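# Lift the outer hanger off the rack rail

## Task

From the pair of hangers hanging on the rail, remove the one lying farther from the table's centre, then keep it gripped securely in mid-air by a single closed gripper. At the end it must be upright, above the table, clear of the rail and of everything else. The second hanger must remain on the rail and the rack must stay standing, with nobody gripping either of them. Any more than a slight tilt of the rack fails the scene immediately, and a loose or insecure hold counts as failure.

## Robot and tools

Robot: two 6-joint arms, left_arm and right_arm, each ending in a parallel two-finger gripper. Scene frame: origin on the table top midway between the arms, +x out over the table, +z up, left_arm on the +y side. The arm bases (URDF root links) sit at left_arm (+0.043, +0.274, 0) m, quat_wxyz (+0.997, 0, 0, -0.075) and right_arm (-0.040, -0.266, 0) m, quat_wxyz (+0.996, 0, 0, +0.092). The arm names do not refer to image sides.

Joint order. Every row and every per-joint list in a result uses this order per arm: shoulder (joint2), elbow (joint3), wrist roll (joint6), wrist pitch (joint4), waist (joint1), wrist yaw (joint5). A row is 14 numbers: those 6 plus the opening for left_arm, then the same 7 for right_arm, always all 14 even when one arm stays still. Stated joint ranges (rad): waist -2.618 to 3.054, shoulder 0.000 to 3.142, elbow 0.000 to 3.142, wrist pitch -1.571 to 1.571, wrist yaw -1.571 to 1.571, wrist roll -2.094 to 2.094; the true stops may differ by up to 0.036 rad.

execute_actions(actions): a list of up to 15 actions, run in sequence. Each action is a table of 1 to 15 rows; each row lasts one 1/30 s step and the last row repeats to fill 15 steps. Row values lie in [-1, 1]. The six joint values are scaled offsets, not angles: each is measured from that arm's angles at the start of the current action (for a call's first action, the last reported angles), never from the previous row. A value of 1.0 equals 1.202 rad for waist, 1.258 shoulder, 1.238 elbow, 2.073 wrist pitch, 2.022 wrist yaw and wrist roll. The opening value is absolute: +1 fully open, -1 closed. If an action would carry any joint more than 0.036 rad beyond its range end, that action is rejected for both arms; if the first action fails this or any action is malformed, nothing in the call runs. A request past a real stop is clipped there and reported as "joint sent to its limit". An empty list simply returns the current state and images.

move(target, speed, blocking): target is one 14-number row as above; its joint values are scaled offsets from the "Joint positions" of the most recent result that shows them, and the opening values are absolute, applied at the start. All joints travel so that they finish together, so the gripper follows a curve; the move lasts between 0.5 and 10 s and is cut off at 10 s. speed (rad/s, 0.01 to 2, default 0.5) caps the joint with the longest way to go. It does not avoid obstacles or the other arm. The extra "move:" line reports how it ended (done, off_target, moving, held, fault), limits=held or limits=none, and each arm's joint farthest from its target. With blocking=false you get control back after 0.5 s; until a result shows the move ended, other moves and actions are refused, so call wait or stop first.

wait(seconds): 0 to 10 s, arms keep their last command; returns early if a running move ends. stop(): brakes a running move (fingers still continue). zoom_image(camera, region): region is [x0, y0, x1, y1] pixels of that camera's latest image, at most 504 by 504; cameras are cam_head_left, cam_head_right, cam_high, cam_low, cam_left_wrist, cam_right_wrist, all 504x504. read_manual(section) only gives licence texts. finished_scene(scene) ends the current scene, given its number; it is final, so call it only once the hanger is held steadily.

Results: the state line gives each gripper's end_effector_position (metres, scene frame) and end_effector_quat_wxyz; this point lies between the finger pads just short of the tips, and may be off, more so at full reach. Fingers point along the gripper's +z and close along its y. Joint positions and Joint velocities list each arm's joints (rad, rad/s) then the finger gap (m; 0.087 when fully open). Joint targets shows what the joints are being driven toward. grip_measured is the measured opening on the command scale. "joint command not followed" means a clearance check altered joint targets. Torque readings are offset and noisy. FAULT and MOTOR HOT lines flag stops and overheating.

Motion limits: each step a joint's target stays within a lead of its measured angle (0.202 rad waist, 0.258 shoulder, 0.238 elbow, 0.573 wrist pitch, 0.522 wrist yaw and roll), and targets are pulled back if they would move the gripper over 70 mm from where it is. So big motions need several actions; an unfinished motion should be re-commanded. Friction may leave a joint about 0.031 rad short, and smaller commands may do nothing.

Gripping: to hold, command an opening about 0.02 below grip_measured (less for a lighter hold); finger force is about 20 N per pad. Closing fast can squeeze too hard or bounce open.

Cautions: move slowly near the rack; any real tilt ends the scene. Do not disturb or lift the other hanger, do not drop the chosen one, and do not knock anything off the table. Keep the arms from colliding or pushing each other. Avoid hard pushes into contact. Long loaded holds heat the motors, so finish promptly once the hanger is held upright, clear of the rail.

Each tool is called by a JSON object that holds its "method" and its "body".

## Session

{"method": "execute_actions", "body": {"actions": []}}

Scene clock: 0.00 s.
left_arm: end_effector_position=(+0.4214, +0.2225, +0.3696) grip_measured=+1.000 end_effector_quat_wxyz=(+0.715, +0.049, +0.697, -0.042) | right_arm: end_effector_position=(+0.3350, -0.1938, +0.3624) grip_measured=+0.978 end_effector_quat_wxyz=(+0.708, -0.071, +0.700, +0.068)
Joint names: [shoulder, elbow, wrist roll, wrist pitch, waist, wrist yaw]
Joint positions: left_arm=[ 1.044  1.057  0.011  0.011  0.007 -0.014  0.087] | right_arm=[ 1.043  1.042 -0.005  0.012 -0.001 -0.015  0.087]
Joint velocities: left_arm=[ 0.002  0.002  0.007 -0.051 -0.002 -0.037  0.   ] | right_arm=[-0.007  0.012  0.037 -0.022 -0.007 -0.051 -0.001]
Joint torques (N m, as the arm reports them, + toward a larger angle): no reading
Joint targets: left_arm=[1.044 1.057 0.011 0.011 0.007 -0.014] | right_arm=[1.043 1.042 -0.005 0.012 -0.001 -0.015]

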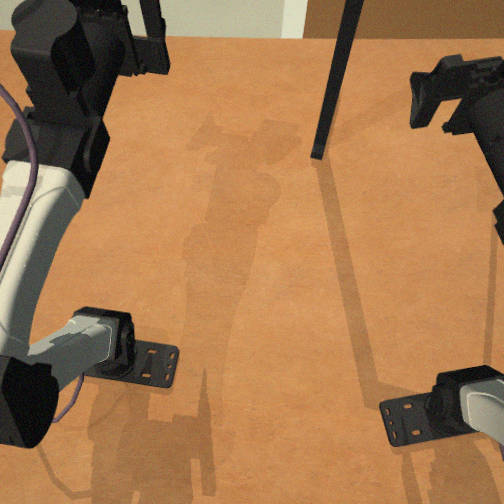

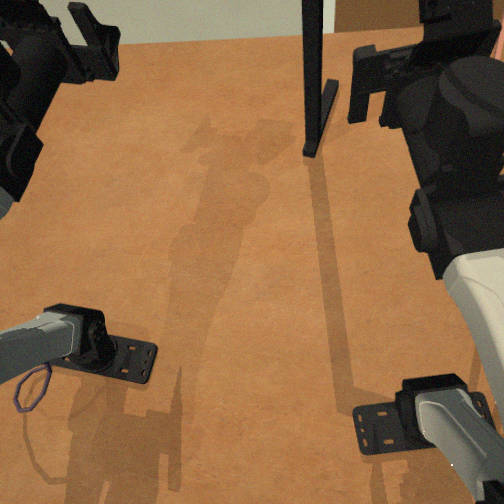

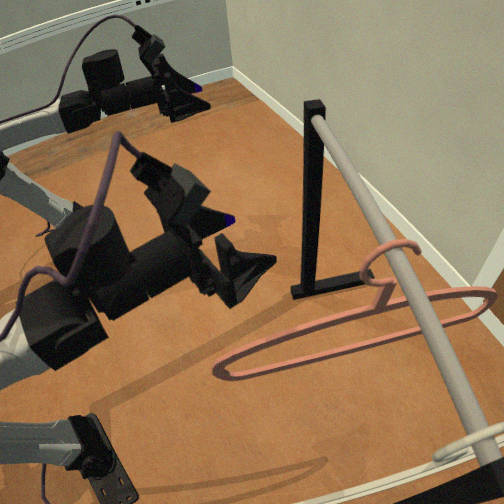

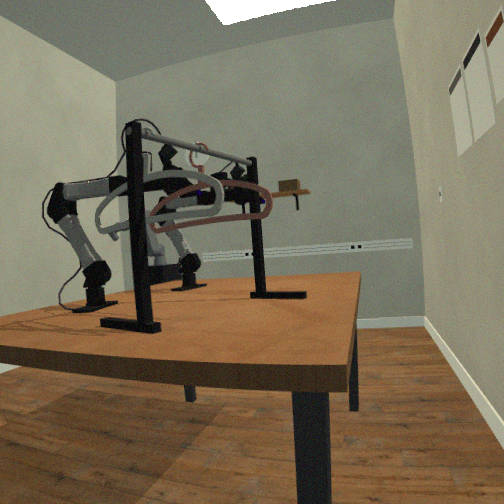

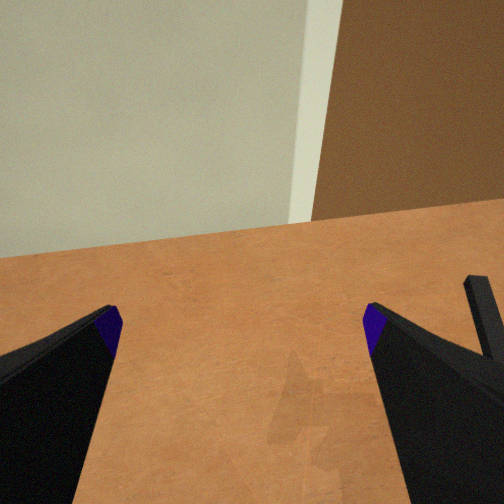

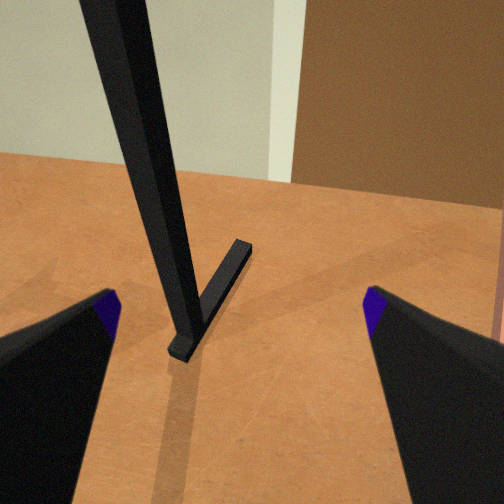

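{"method": "move", "body": {"target": [0,0,0,0,0,0,1,-0.352,-0.115,0,0.187,-0.1,0,1], "speed": 0.8}}

{"method": "move", "body": {"target": [0,0,0,0,0,0,1,0,0,0,0,-0.4,0,1], "speed": 0.8}}

Scene clock: 23.13 s.
left_arm: end_effector_position=(+0.4213, +0.2225, +0.3694) grip_measured=+1.000 end_effector_quat_wxyz=(+0.714, +0.049, +0.697, -0.042) | right_arm: end_effector_position=(+0.1907, -0.2466, +0.5334) grip_measured=+0.978 end_effector_quat_wxyz=(+0.910, -0.023, +0.412, +0.033)
Joint names: [shoulder, elbow, wrist roll, wrist pitch, waist, wrist yaw]
Joint positions: left_arm=[ 1.044  1.057  0.011  0.01   0.007 -0.014  0.087] | right_arm=[ 0.611  0.937 -0.005  0.394 -0.112 -0.015  0.087]
Joint velocities: left_arm=[ 0.017 -0.012 -0.081  0.081  0.002 -0.051  0.   ] | right_arm=[-0.007  0.002 -0.022  0.022 -0.012  0.007 -0.   ]
Joint torques (N m, as the arm reports them, + toward a larger angle): left_arm=[-2.43  8.71 -0.09  2.2   0.38  0.07] | right_arm=[ 0.87  4.15 -0.12  1.64 -0.93 -0.04]
Joint targets: left_arm=[1.044 1.057 0.011 0.011 0.007 -0.014] | right_arm=[0.600 0.900 -0.005 0.400 -0.121 -0.015]
move: off_target (right_arm); limits=none; left_arm: farthest joint: the wrist pitch, 0.001 radians from its target (0.000 radians at the start); right_arm: farthest joint: the elbow, 0.037 radians from its target (0.143 radians at the start)

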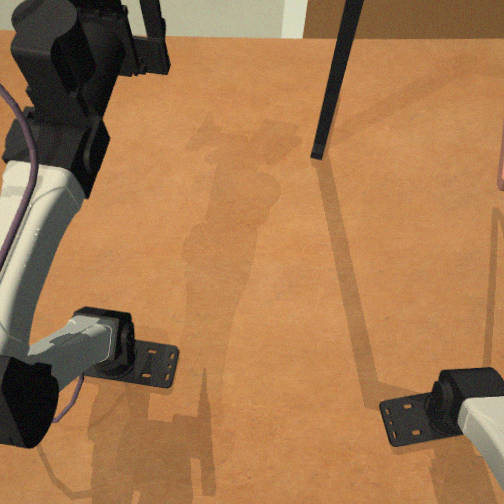

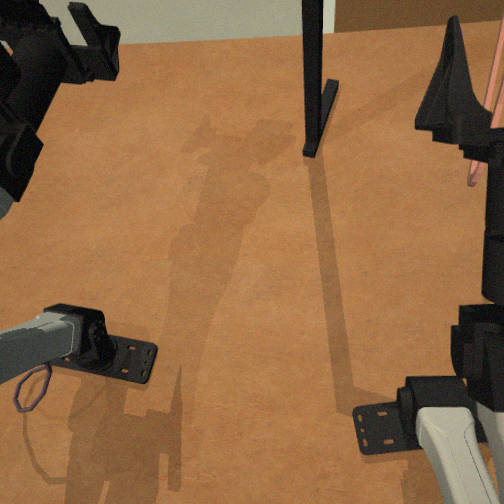

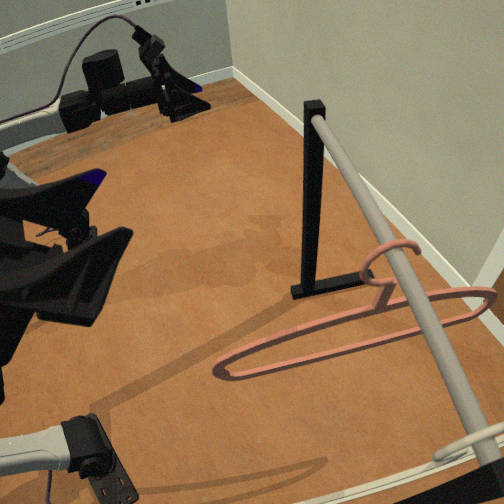

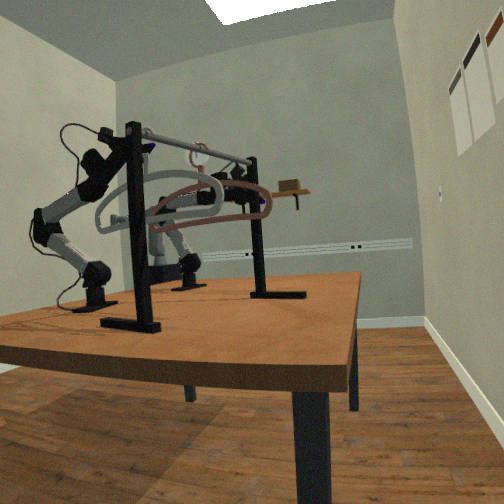

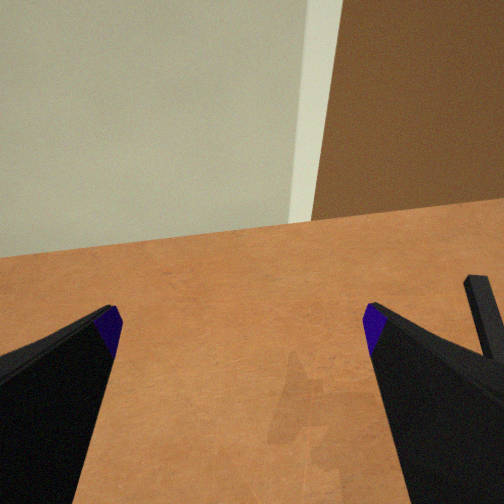

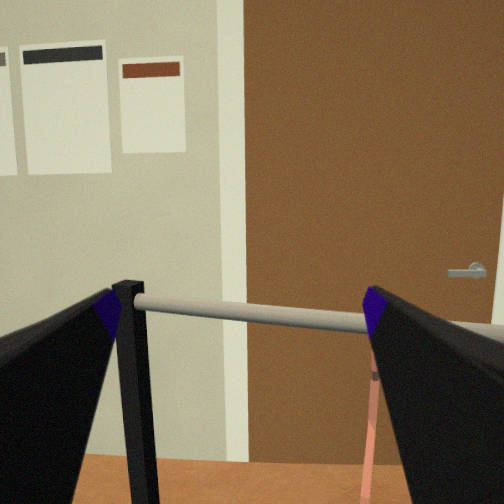

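Scene clock: 24.17 s.
left_arm: end_effector_position=(+0.4213, +0.2225, +0.3693) grip_measured=+1.000 end_effector_quat_wxyz=(+0.714, +0.049, +0.697, -0.042) | right_arm: end_effector_position=(+0.1741, -0.3536, +0.5334) grip_measured=+0.978 end_effector_quat_wxyz=(+0.893, +0.074, +0.406, -0.180)
Joint names: [shoulder, elbow, wrist roll, wrist pitch, waist, wrist yaw]
Joint positions: left_arm=[ 1.044  1.057  0.011  0.01   0.007 -0.014  0.087] | right_arm=[ 0.611  0.937 -0.005  0.394 -0.584 -0.016  0.087]
Joint velocities: left_arm=[-0.017 -0.017  0.022 -0.037  0.002  0.007  0.   ] | right_arm=[ 0.007 -0.002 -0.037 -0.007 -0.012  0.037 -0.001]
Joint torques (N m, as the arm reports them, + toward a larger angle): left_arm=[-2.43  8.71 -0.08  2.2   0.36  0.07] | right_arm=[ 1.67  6.69 -0.12  1.58 -0.93 -0.04]
Joint targets: left_arm=[1.044 1.057 0.011 0.011 0.007 -0.014] | right_arm=[0.611 0.937 -0.005 0.394 -0.593 -0.015]
move: done; limits=none; left_arm: farthest joint: the waist, 0.000 radians from its target (0.000 radians at the start); right_arm: farthest joint: the waist, 0.009 radians from its target (0.480 radians at the start)

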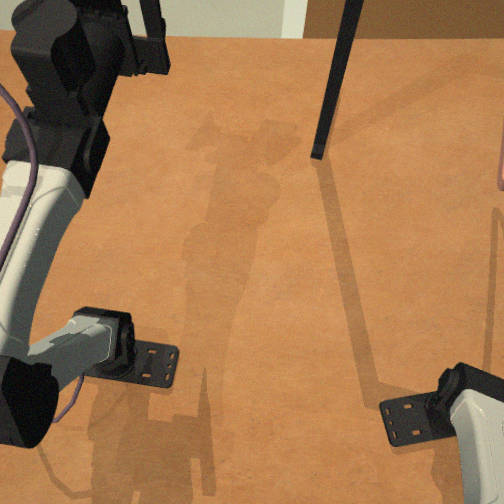

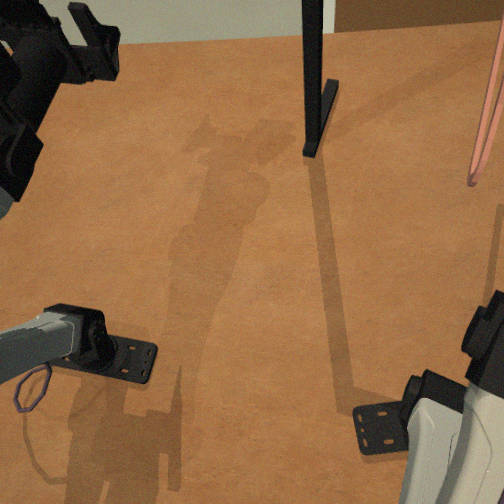

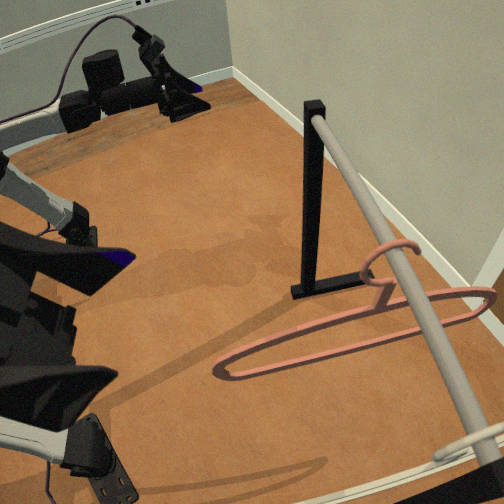

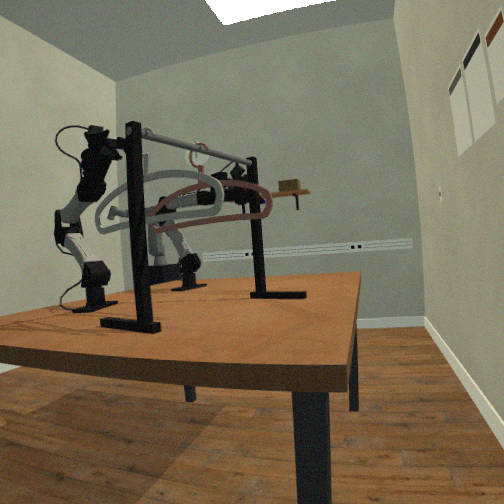

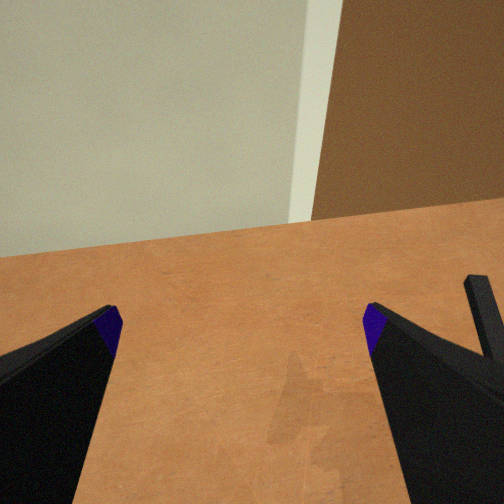

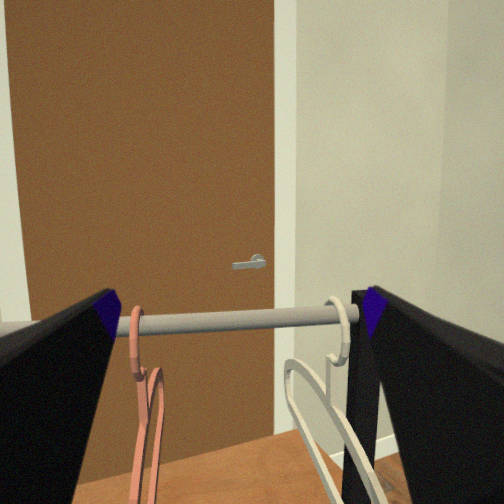

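{"method": "zoom_image", "body": {"camera": "cam_right_wrist", "region": [260,280,420,504]}}

{"method": "zoom_image", "body": {"camera": "cam_low", "region": [80,110,290,250]}}

{"method": "zoom_image", "body": {"camera": "cam_high", "region": [300,200,504,504]}}

Region (260, 280, 420, 504) of cam_right_wrist's 504x504 image, scaled by 2.250, with more detail than that image has; it fills the left 360 columns of this view, and the rest is white.

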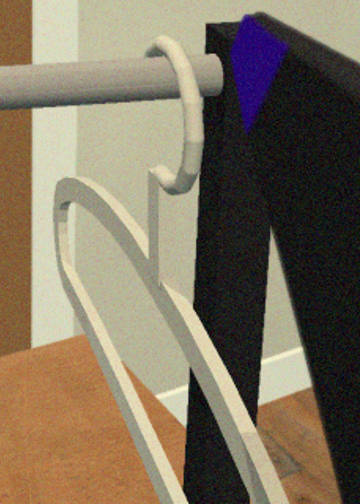

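Region (80, 110, 290, 250) of cam_low's 504x504 image, scaled by 2.400, with more detail than that image has.

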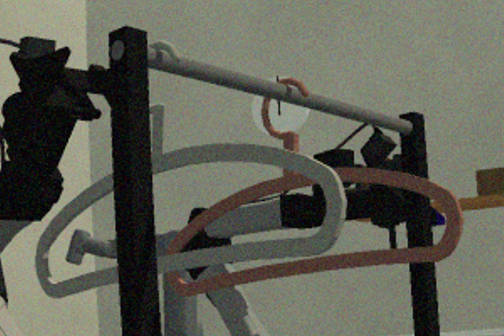

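Region (300, 200, 504, 504) of cam_high's 504x504 image, scaled by 1.658, with more detail than that image has; it fills the left 338 columns of this view, and the rest is white.

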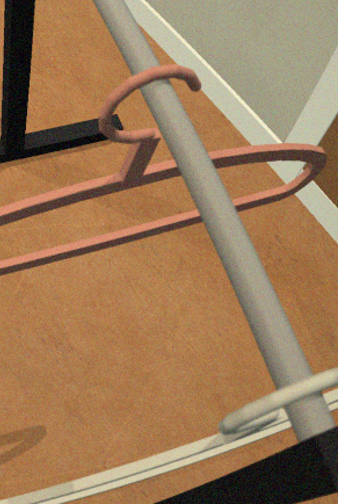

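{"method": "move", "body": {"target": [0,0,0,0,0,0,1,0.779,0.863,-0.106,-0.583,-0.350,-0.268,0.3], "speed": 0.7}}

Scene clock: 82.23 s.
left_arm: end_effector_position=(+0.4213, +0.2225, +0.3691) grip_measured=+1.000 end_effector_quat_wxyz=(+0.714, +0.049, +0.697, -0.042) | right_arm: end_effector_position=(+0.3077, -0.5121, +0.4061) grip_measured=+0.300 end_effector_quat_wxyz=(+0.578, +0.092, +0.808, -0.068)
Joint names: [shoulder, elbow, wrist roll, wrist pitch, waist, wrist yaw]
Joint positions: left_arm=[ 1.044  1.057  0.011  0.009  0.007 -0.014  0.087] | right_arm=[ 1.576  1.986 -0.214 -0.798 -0.998 -0.549  0.057]
Joint velocities: left_arm=[ 0.022  0.007  0.037 -0.022 -0.012 -0.022  0.   ] | right_arm=[ 0.002  0.002 -0.051 -0.051 -0.002  0.037 -0.001]
Joint torques (N m, as the arm reports them, + toward a larger angle): left_arm=[-2.41  8.71 -0.09  2.2   0.39  0.07] | right_arm=[-4.93  8.37 -0.16  2.16 -0.73 -0.23]
Joint targets: left_arm=[1.044 1.057 0.011 0.010 0.007 -0.014] | right_arm=[1.591 2.006 -0.219 -0.814 -1.005 -0.557]
move: done; limits=none; left_arm: farthest joint: the wrist pitch, 0.001 radians from its target (0.000 radians at the start); right_arm: farthest joint: the elbow, 0.020 radians from its target (1.068 radians at the start)

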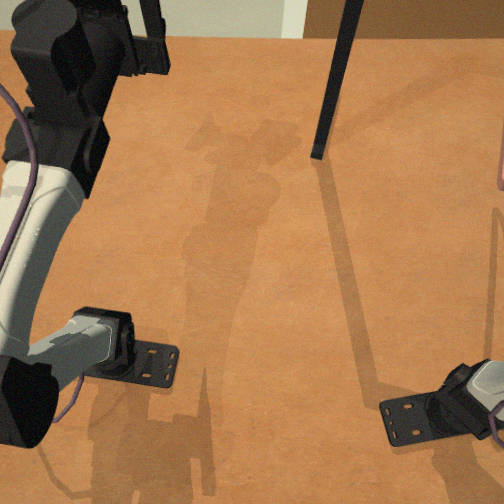

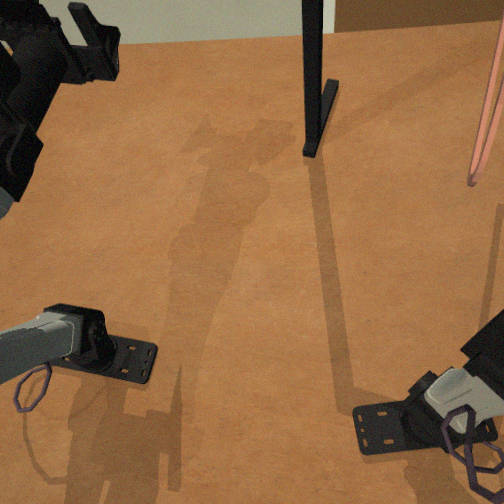

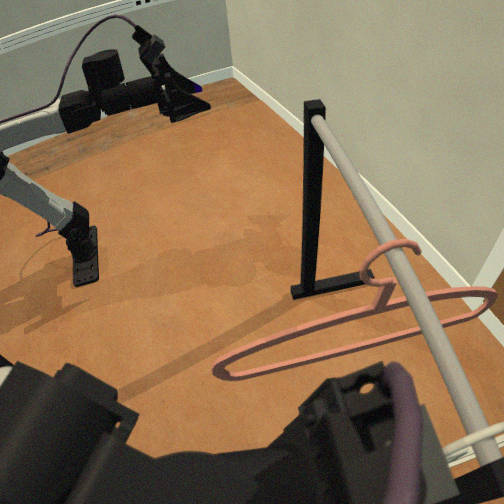

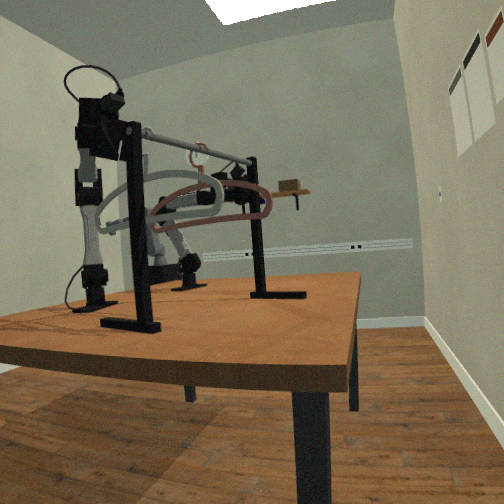

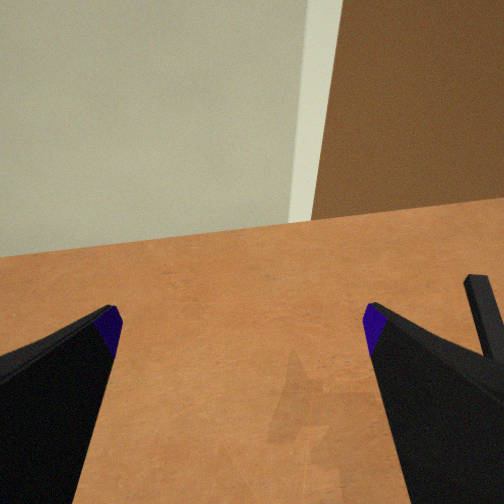

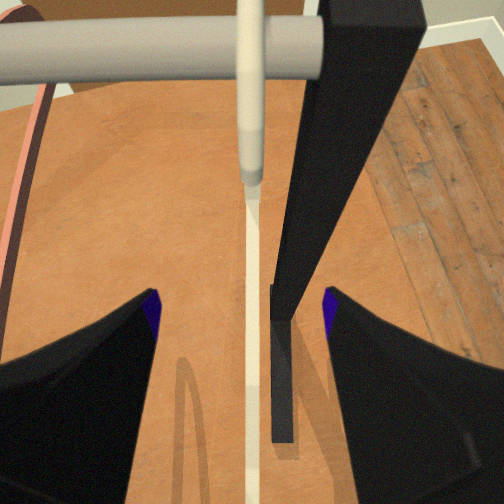

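{"method": "move", "body": {"target": [0,0,0,0,0,0,1,0.031,-0.224,0.01,0.135,0.056,0.031,0.3], "speed": 0.3}}

Scene clock: 89.77 s.
left_arm: end_effector_position=(+0.4213, +0.2225, +0.3690) grip_measured=+1.000 end_effector_quat_wxyz=(+0.714, +0.049, +0.697, -0.042) | right_arm: end_effector_position=(+0.3478, -0.5262, +0.3443) grip_measured=+0.300 end_effector_quat_wxyz=(+0.574, +0.089, +0.811, -0.068)
Joint names: [shoulder, elbow, wrist roll, wrist pitch, waist, wrist yaw]
Joint positions: left_arm=[ 1.044  1.057  0.011  0.009  0.007 -0.014  0.087] | right_arm=[ 1.597  1.732 -0.199 -0.522 -0.939 -0.495  0.057]
Joint velocities: left_arm=[-0.007 -0.007  0.007 -0.022  0.002  0.007  0.   ] | right_arm=[-0.007  0.022  0.051 -0.007  0.007 -0.022 -0.   ]
Joint torques (N m, as the arm reports them, + toward a larger angle): left_arm=[-2.44  8.72 -0.08  2.2   0.38  0.07] | right_arm=[-5.74  6.21 -0.07  2.46  0.57 -0.06]
Joint targets: left_arm=[1.044 1.057 0.011 0.009 0.007 -0.014] | right_arm=[1.615 1.708 -0.194 -0.518 -0.931 -0.487]
move: off_target (right_arm); limits=none; left_arm: farthest joint: the waist, 0.000 radians from its target (0.000 radians at the start); right_arm: farthest joint: the elbow, 0.023 radians from its target (0.277 radians at the start)

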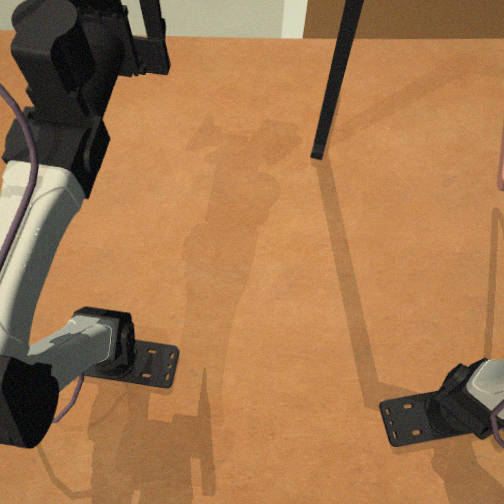

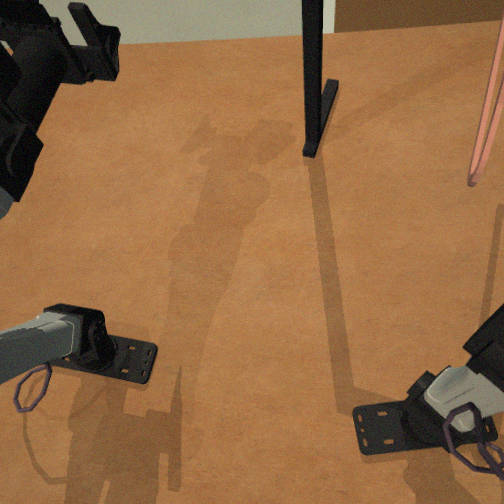

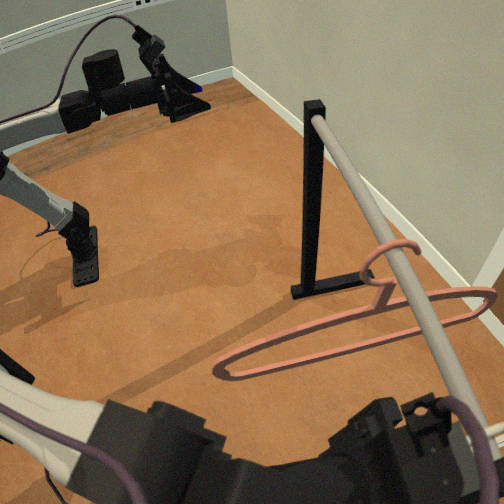

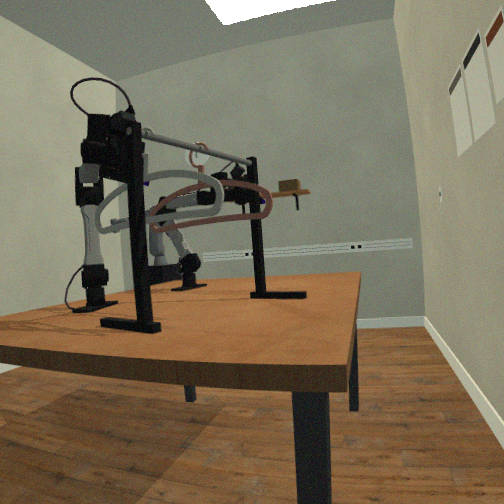

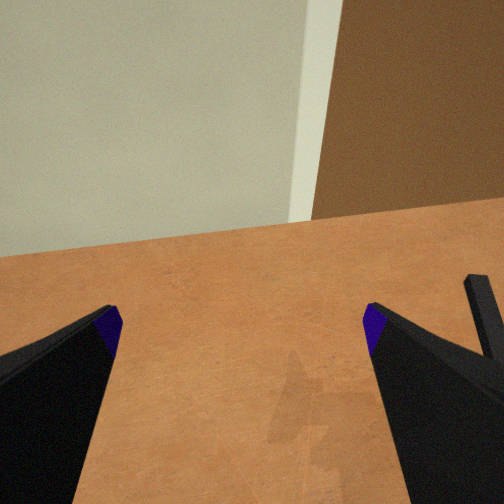

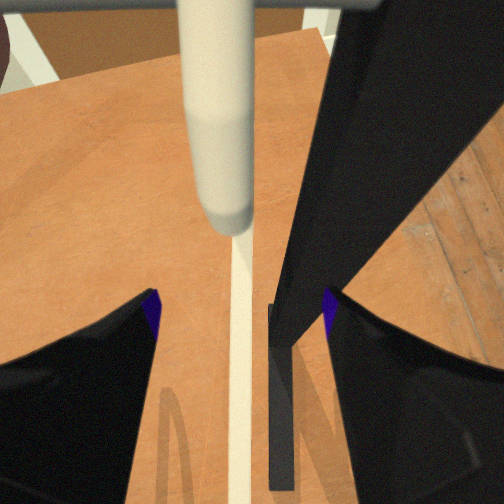

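{"method": "zoom_image", "body": {"camera": "cam_low", "region": [70,100,230,240]}}

{"method": "zoom_image", "body": {"camera": "cam_high", "region": [380,380,504,504]}}

{"method": "zoom_image", "body": {"camera": "cam_right_wrist", "region": [130,200,350,420]}}

Region (70, 100, 230, 240) of cam_low's 504x504 image, scaled by 3.150, with more detail than that image has; it fills the top 441 rows of this view, and the rest is white.

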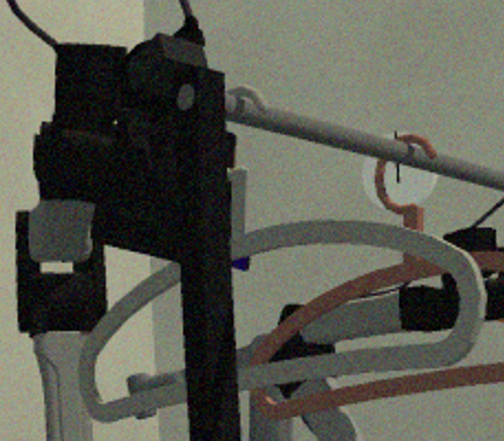

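Region (380, 380, 504, 504) of cam_high's 504x504 image, scaled by 4.065, with more detail than that image has.

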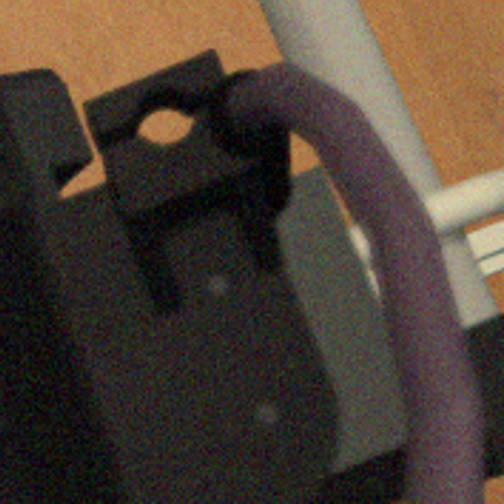

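Region (130, 200, 350, 420) of cam_right_wrist's 504x504 image, scaled by 2.291, with more detail than that image has.

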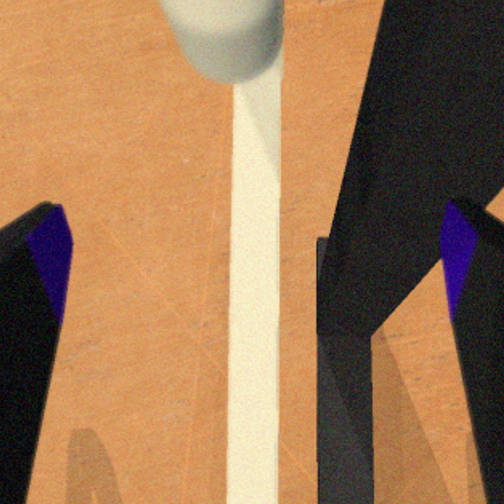

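{"method": "execute_actions", "body": {"actions": [[[0,0,0,0,0,0,1,0,0,0,0,0,0,0.2],[0,0,0,0,0,0,1,0,0,0,0,0,0,0.1],[0,0,0,0,0,0,1,0,0,0,0,0,0,0.0],[0,0,0,0,0,0,1,0,0,0,0,0,0,-0.1],[0,0,0,0,0,0,1,0,0,0,0,0,0,-0.2],[0,0,0,0,0,0,1,0,0,0,0,0,0,-0.3],[0,0,0,0,0,0,1,0,0,0,0,0,0,-0.4],[0,0,0,0,0,0,1,0,0,0,0,0,0,-0.48],[0,0,0,0,0,0,1,0,0,0,0,0,0,-0.55],[0,0,0,0,0,0,1,0,0,0,0,0,0,-0.6],[0,0,0,0,0,0,1,0,0,0,0,0,0,-0.64],[0,0,0,0,0,0,1,0,0,0,0,0,0,-0.68],[0,0,0,0,0,0,1,0,0,0,0,0,0,-0.71],[0,0,0,0,0,0,1,0,0,0,0,0,0,-0.74],[0,0,0,0,0,0,1,0,0,0,0,0,0,-0.76]],[[0,0,0,0,0,0,1,0,0,0,0,0,0,-0.78],[0,0,0,0,0,0,1,0,0,0,0,0,0,-0.79],[0,0,0,0,0,0,1,0,0,0,0,0,0,-0.80],[0,0,0,0,0,0,1,0,0,0,0,0,0,-0.81],[0,0,0,0,0,0,1,0,0,0,0,0,0,-0.82],[0,0,0,0,0,0,1,0,0,0,0,0,0,-0.83],[0,0,0,0,0,0,1,0,0,0,0,0,0,-0.84],[0,0,0,0,0,0,1,0,0,0,0,0,0,-0.85],[0,0,0,0,0,0,1,0,0,0,0,0,0,-0.86],[0,0,0,0,0,0,1,0,0,0,0,0,0,-0.87],[0,0,0,0,0,0,1,0,0,0,0,0,0,-0.88]]]}}

{"method": "zoom_image", "body": {"camera": "cam_low", "region": [70,100,230,240]}}

Scene clock: 104.00 s.
left_arm: end_effector_position=(+0.4213, +0.2225, +0.3688) grip_measured=+1.000 end_effector_quat_wxyz=(+0.714, +0.049, +0.698, -0.042) | right_arm: end_effector_position=(+0.3479, -0.5263, +0.3445) grip_measured=-0.878 end_effector_quat_wxyz=(+0.574, +0.089, +0.811, -0.068)
Joint names: [shoulder, elbow, wrist roll, wrist pitch, waist, wrist yaw]
Joint positions: left_arm=[ 1.044  1.057  0.011  0.008  0.007 -0.014  0.087] | right_arm=[ 1.597  1.732 -0.199 -0.521 -0.939 -0.495  0.005]
Joint velocities: left_arm=[-0.002 -0.012 -0.022  0.007  0.007  0.022  0.   ] | right_arm=[ 0.007  0.007  0.081  0.037  0.012 -0.022 -0.001]
Joint torques (N m, as the arm reports them, + toward a larger angle): left_arm=[-2.43  8.71 -0.09  2.2   0.37  0.07] | right_arm=[-7.04  7.85 -0.12  2.39 -0.12 -0.17]
Joint targets: left_arm=[1.044 1.057 0.011 0.009 0.007 -0.014] | right_arm=[1.597 1.732 -0.199 -0.521 -0.939 -0.495]

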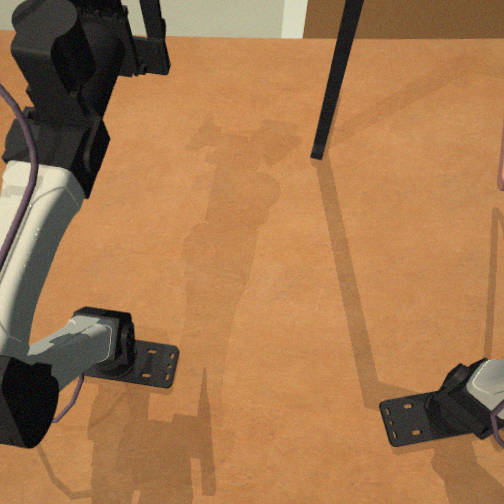

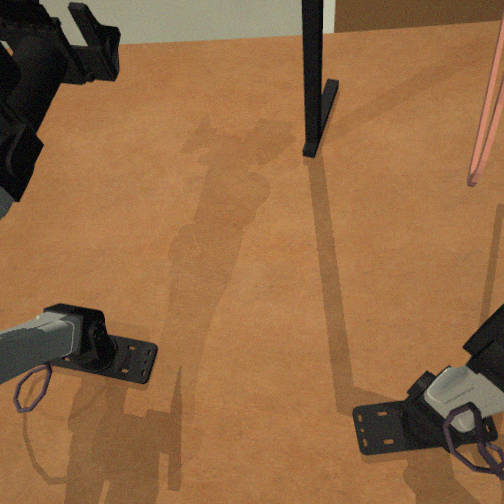

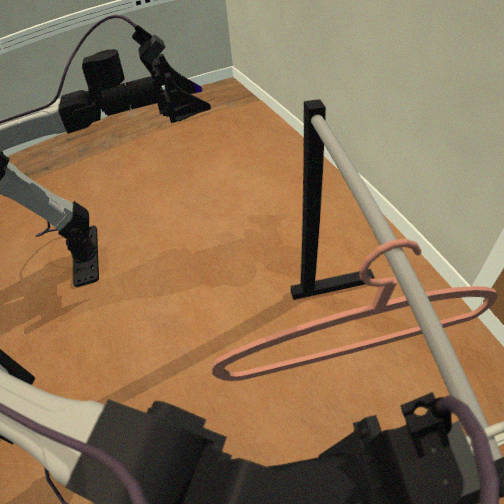

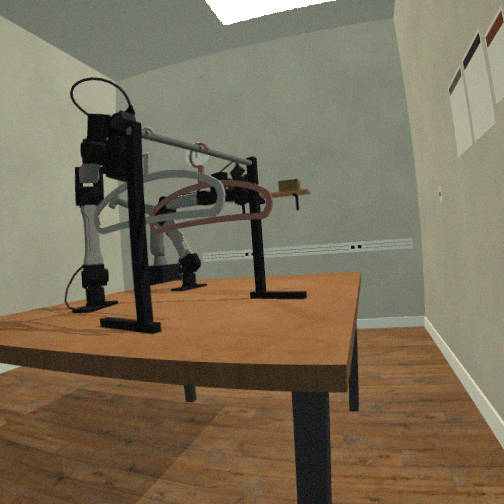

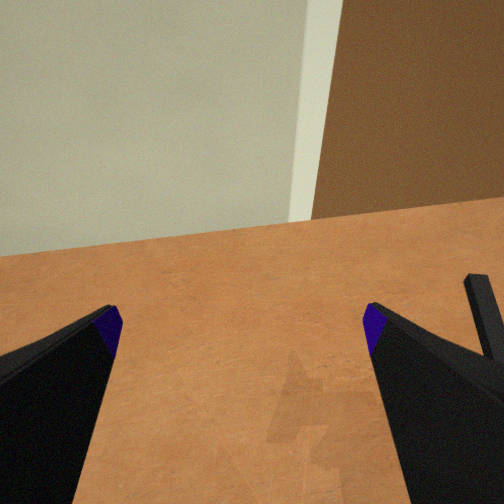

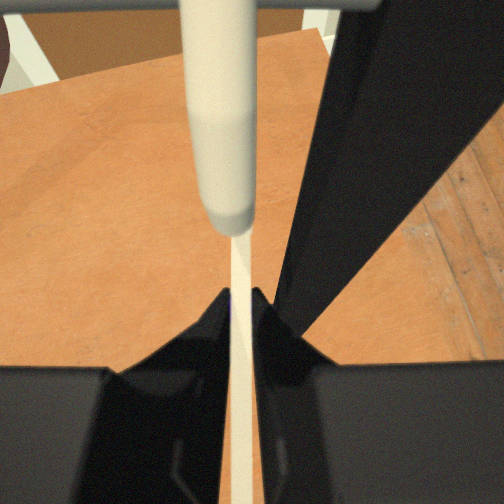

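Region (70, 100, 230, 240) of cam_low's 504x504 image, scaled by 3.150, with more detail than that image has; it fills the top 441 rows of this view, and the rest is white.

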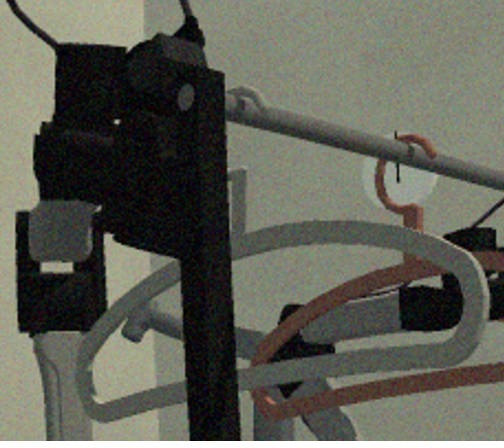

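{"method": "execute_actions", "body": {"actions": [[[0,0,0,0,0,0,1,0,0,0,0,0,0,-0.7],[0,0,0,0,0,0,1,0,0,0,0,0,0,-0.5],[0,0,0,0,0,0,1,0,0,0,0,0,0,-0.4],[0,0,0,0,0,0,1,-0.006,-0.012,0,0.004,-0.002,0,-0.4],[0,0,0,0,0,0,1,-0.012,-0.025,0,0.008,-0.004,0,-0.4],[0,0,0,0,0,0,1,-0.018,-0.038,0,0.012,-0.006,0,-0.4],[0,0,0,0,0,0,1,-0.024,-0.051,0,0.016,-0.008,0,-0.4],[0,0,0,0,0,0,1,-0.03,-0.064,0,0.02,-0.01,0,-0.4],[0,0,0,0,0,0,1,-0.035,-0.077,0,0.024,-0.012,0,-0.4],[0,0,0,0,0,0,1,-0.04,-0.09,0,0.028,-0.014,0,-0.4],[0,0,0,0,0,0,1,-0.045,-0.102,0,0.032,-0.016,0,-0.4],[0,0,0,0,0,0,1,-0.05,-0.113,0,0.036,-0.018,0,-0.4],[0,0,0,0,0,0,1,-0.054,-0.123,0,0.039,-0.019,-0.004,-0.4],[0,0,0,0,0,0,1,-0.058,-0.131,0,0.042,-0.02,-0.008,-0.4],[0,0,0,0,0,0,1,-0.06,-0.137,0,0.044,-0.02,-0.01,-0.4]]]}}

{"method": "wait", "body": {"seconds": 0.3}}

Scene clock: 119.33 s.
left_arm: end_effector_position=(+0.4212, +0.2225, +0.3686) grip_measured=+1.000 end_effector_quat_wxyz=(+0.713, +0.049, +0.698, -0.042) | right_arm: end_effector_position=(+0.3375, -0.5254, +0.3238) grip_measured=-0.400 end_effector_quat_wxyz=(+0.569, +0.097, +0.814, -0.068)
Joint names: [shoulder, elbow, wrist roll, wrist pitch, waist, wrist yaw]
Joint positions: left_arm=[ 1.044  1.057  0.011  0.007  0.007 -0.014  0.087] | right_arm=[ 1.545  1.605 -0.199 -0.46  -0.954 -0.498  0.026]
Joint velocities: left_arm=[-0.002  0.012 -0.022  0.081  0.002  0.022  0.   ] | right_arm=[-0.11  -0.291 -0.022  0.139 -0.061 -0.022  0.001]
Joint torques (N m, as the arm reports them, + toward a larger angle): left_arm=[-2.43  8.71 -0.08  2.2   0.37  0.07] | right_arm=[-8.03  6.36 -0.12  2.49 -0.67 -0.25]
Joint targets: left_arm=[1.044 1.057 0.011 0.008 0.007 -0.014] | right_arm=[1.521 1.562 -0.199 -0.430 -0.963 -0.515]

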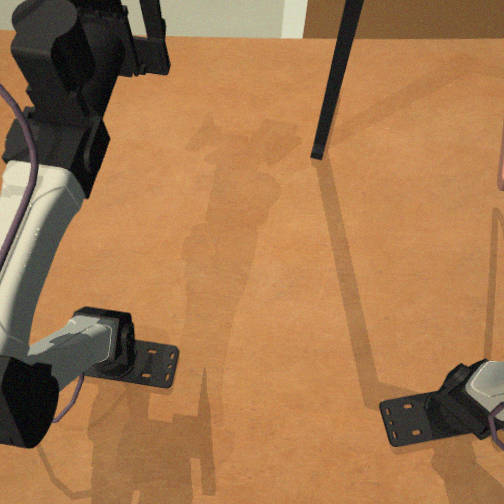

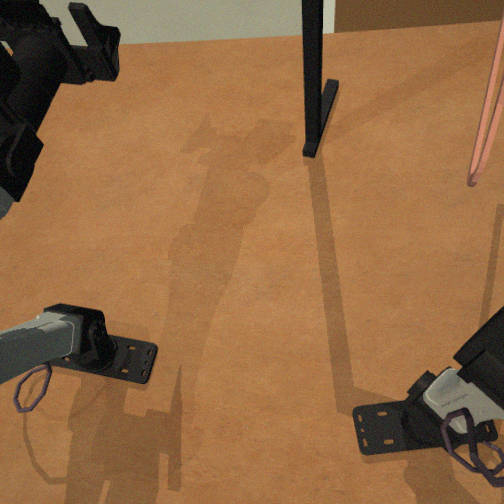

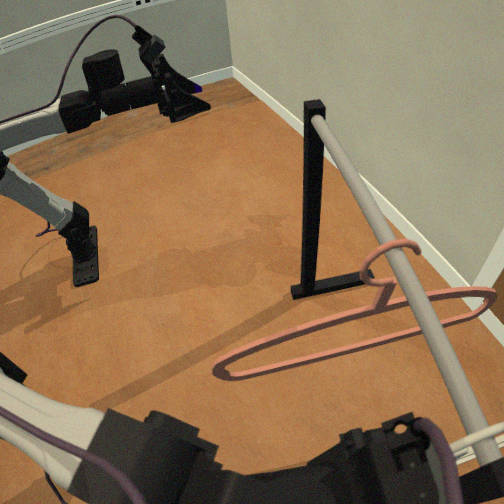

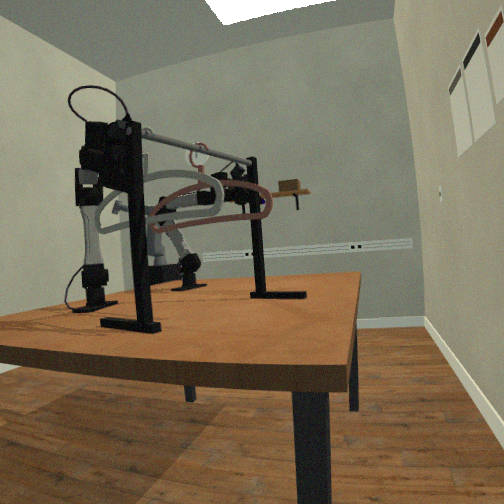

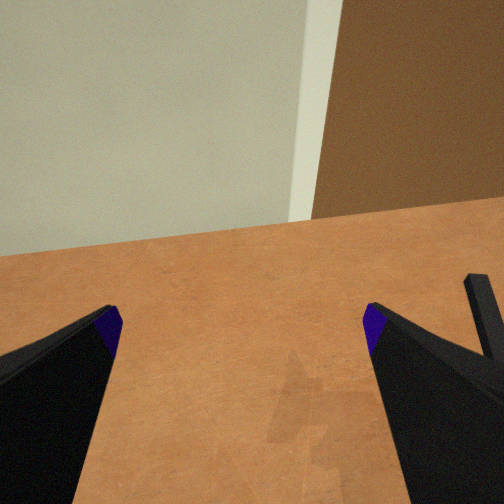

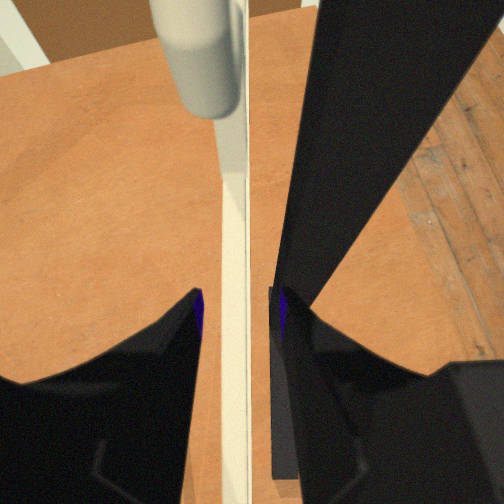

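Scene clock: 119.63 s.
left_arm: end_effector_position=(+0.4212, +0.2225, +0.3686) grip_measured=+1.000 end_effector_quat_wxyz=(+0.713, +0.049, +0.698, -0.042) | right_arm: end_effector_position=(+0.3383, -0.5255, +0.3230) grip_measured=-0.400 end_effector_quat_wxyz=(+0.573, +0.094, +0.811, -0.067)
Joint names: [shoulder, elbow, wrist roll, wrist pitch, waist, wrist yaw]
Joint positions: left_arm=[ 1.044  1.057  0.011  0.007  0.007 -0.014  0.087] | right_arm=[ 1.542  1.589 -0.199 -0.439 -0.955 -0.506  0.026]
Joint velocities: left_arm=[-0.007 -0.012  0.066  0.022  0.002 -0.007  0.   ] | right_arm=[-0.002 -0.007  0.037  0.022 -0.002  0.022  0.   ]
Joint torques (N m, as the arm reports them, + toward a larger angle): left_arm=[-2.45  8.71 -0.08  2.19  0.37  0.07] | right_arm=[-8.21  6.22 -0.12  2.42 -0.8  -0.22]
Joint targets: left_arm=[1.044 1.057 0.011 0.008 0.007 -0.014] | right_arm=[1.521 1.562 -0.199 -0.430 -0.963 -0.515]
wait: 0.30 s; no rest

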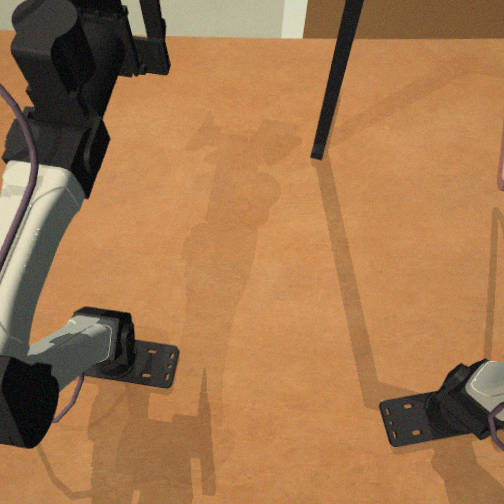

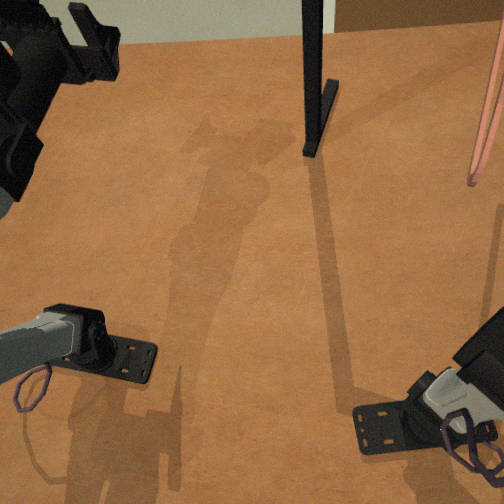

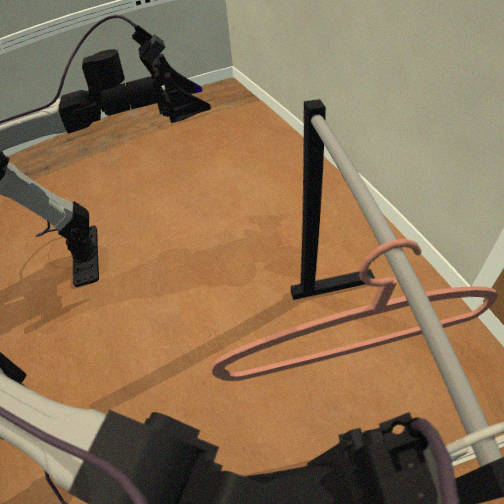

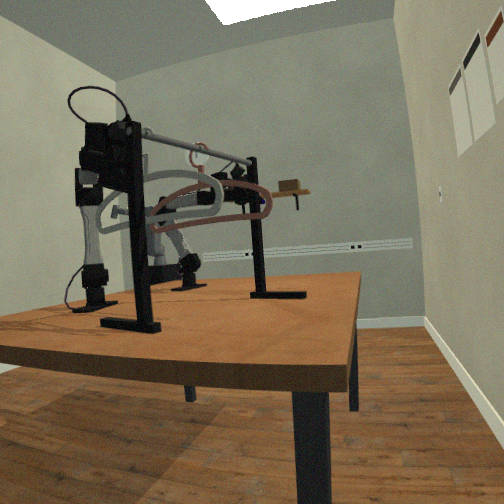

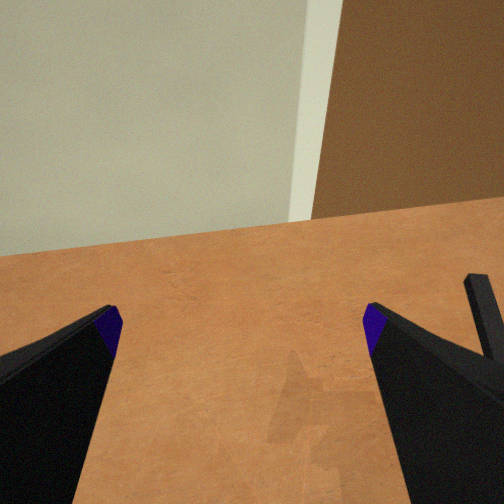

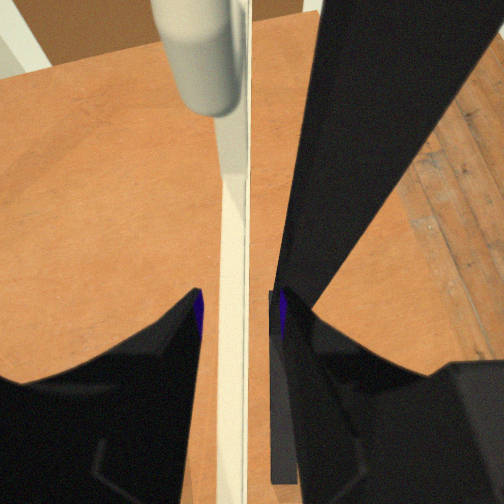

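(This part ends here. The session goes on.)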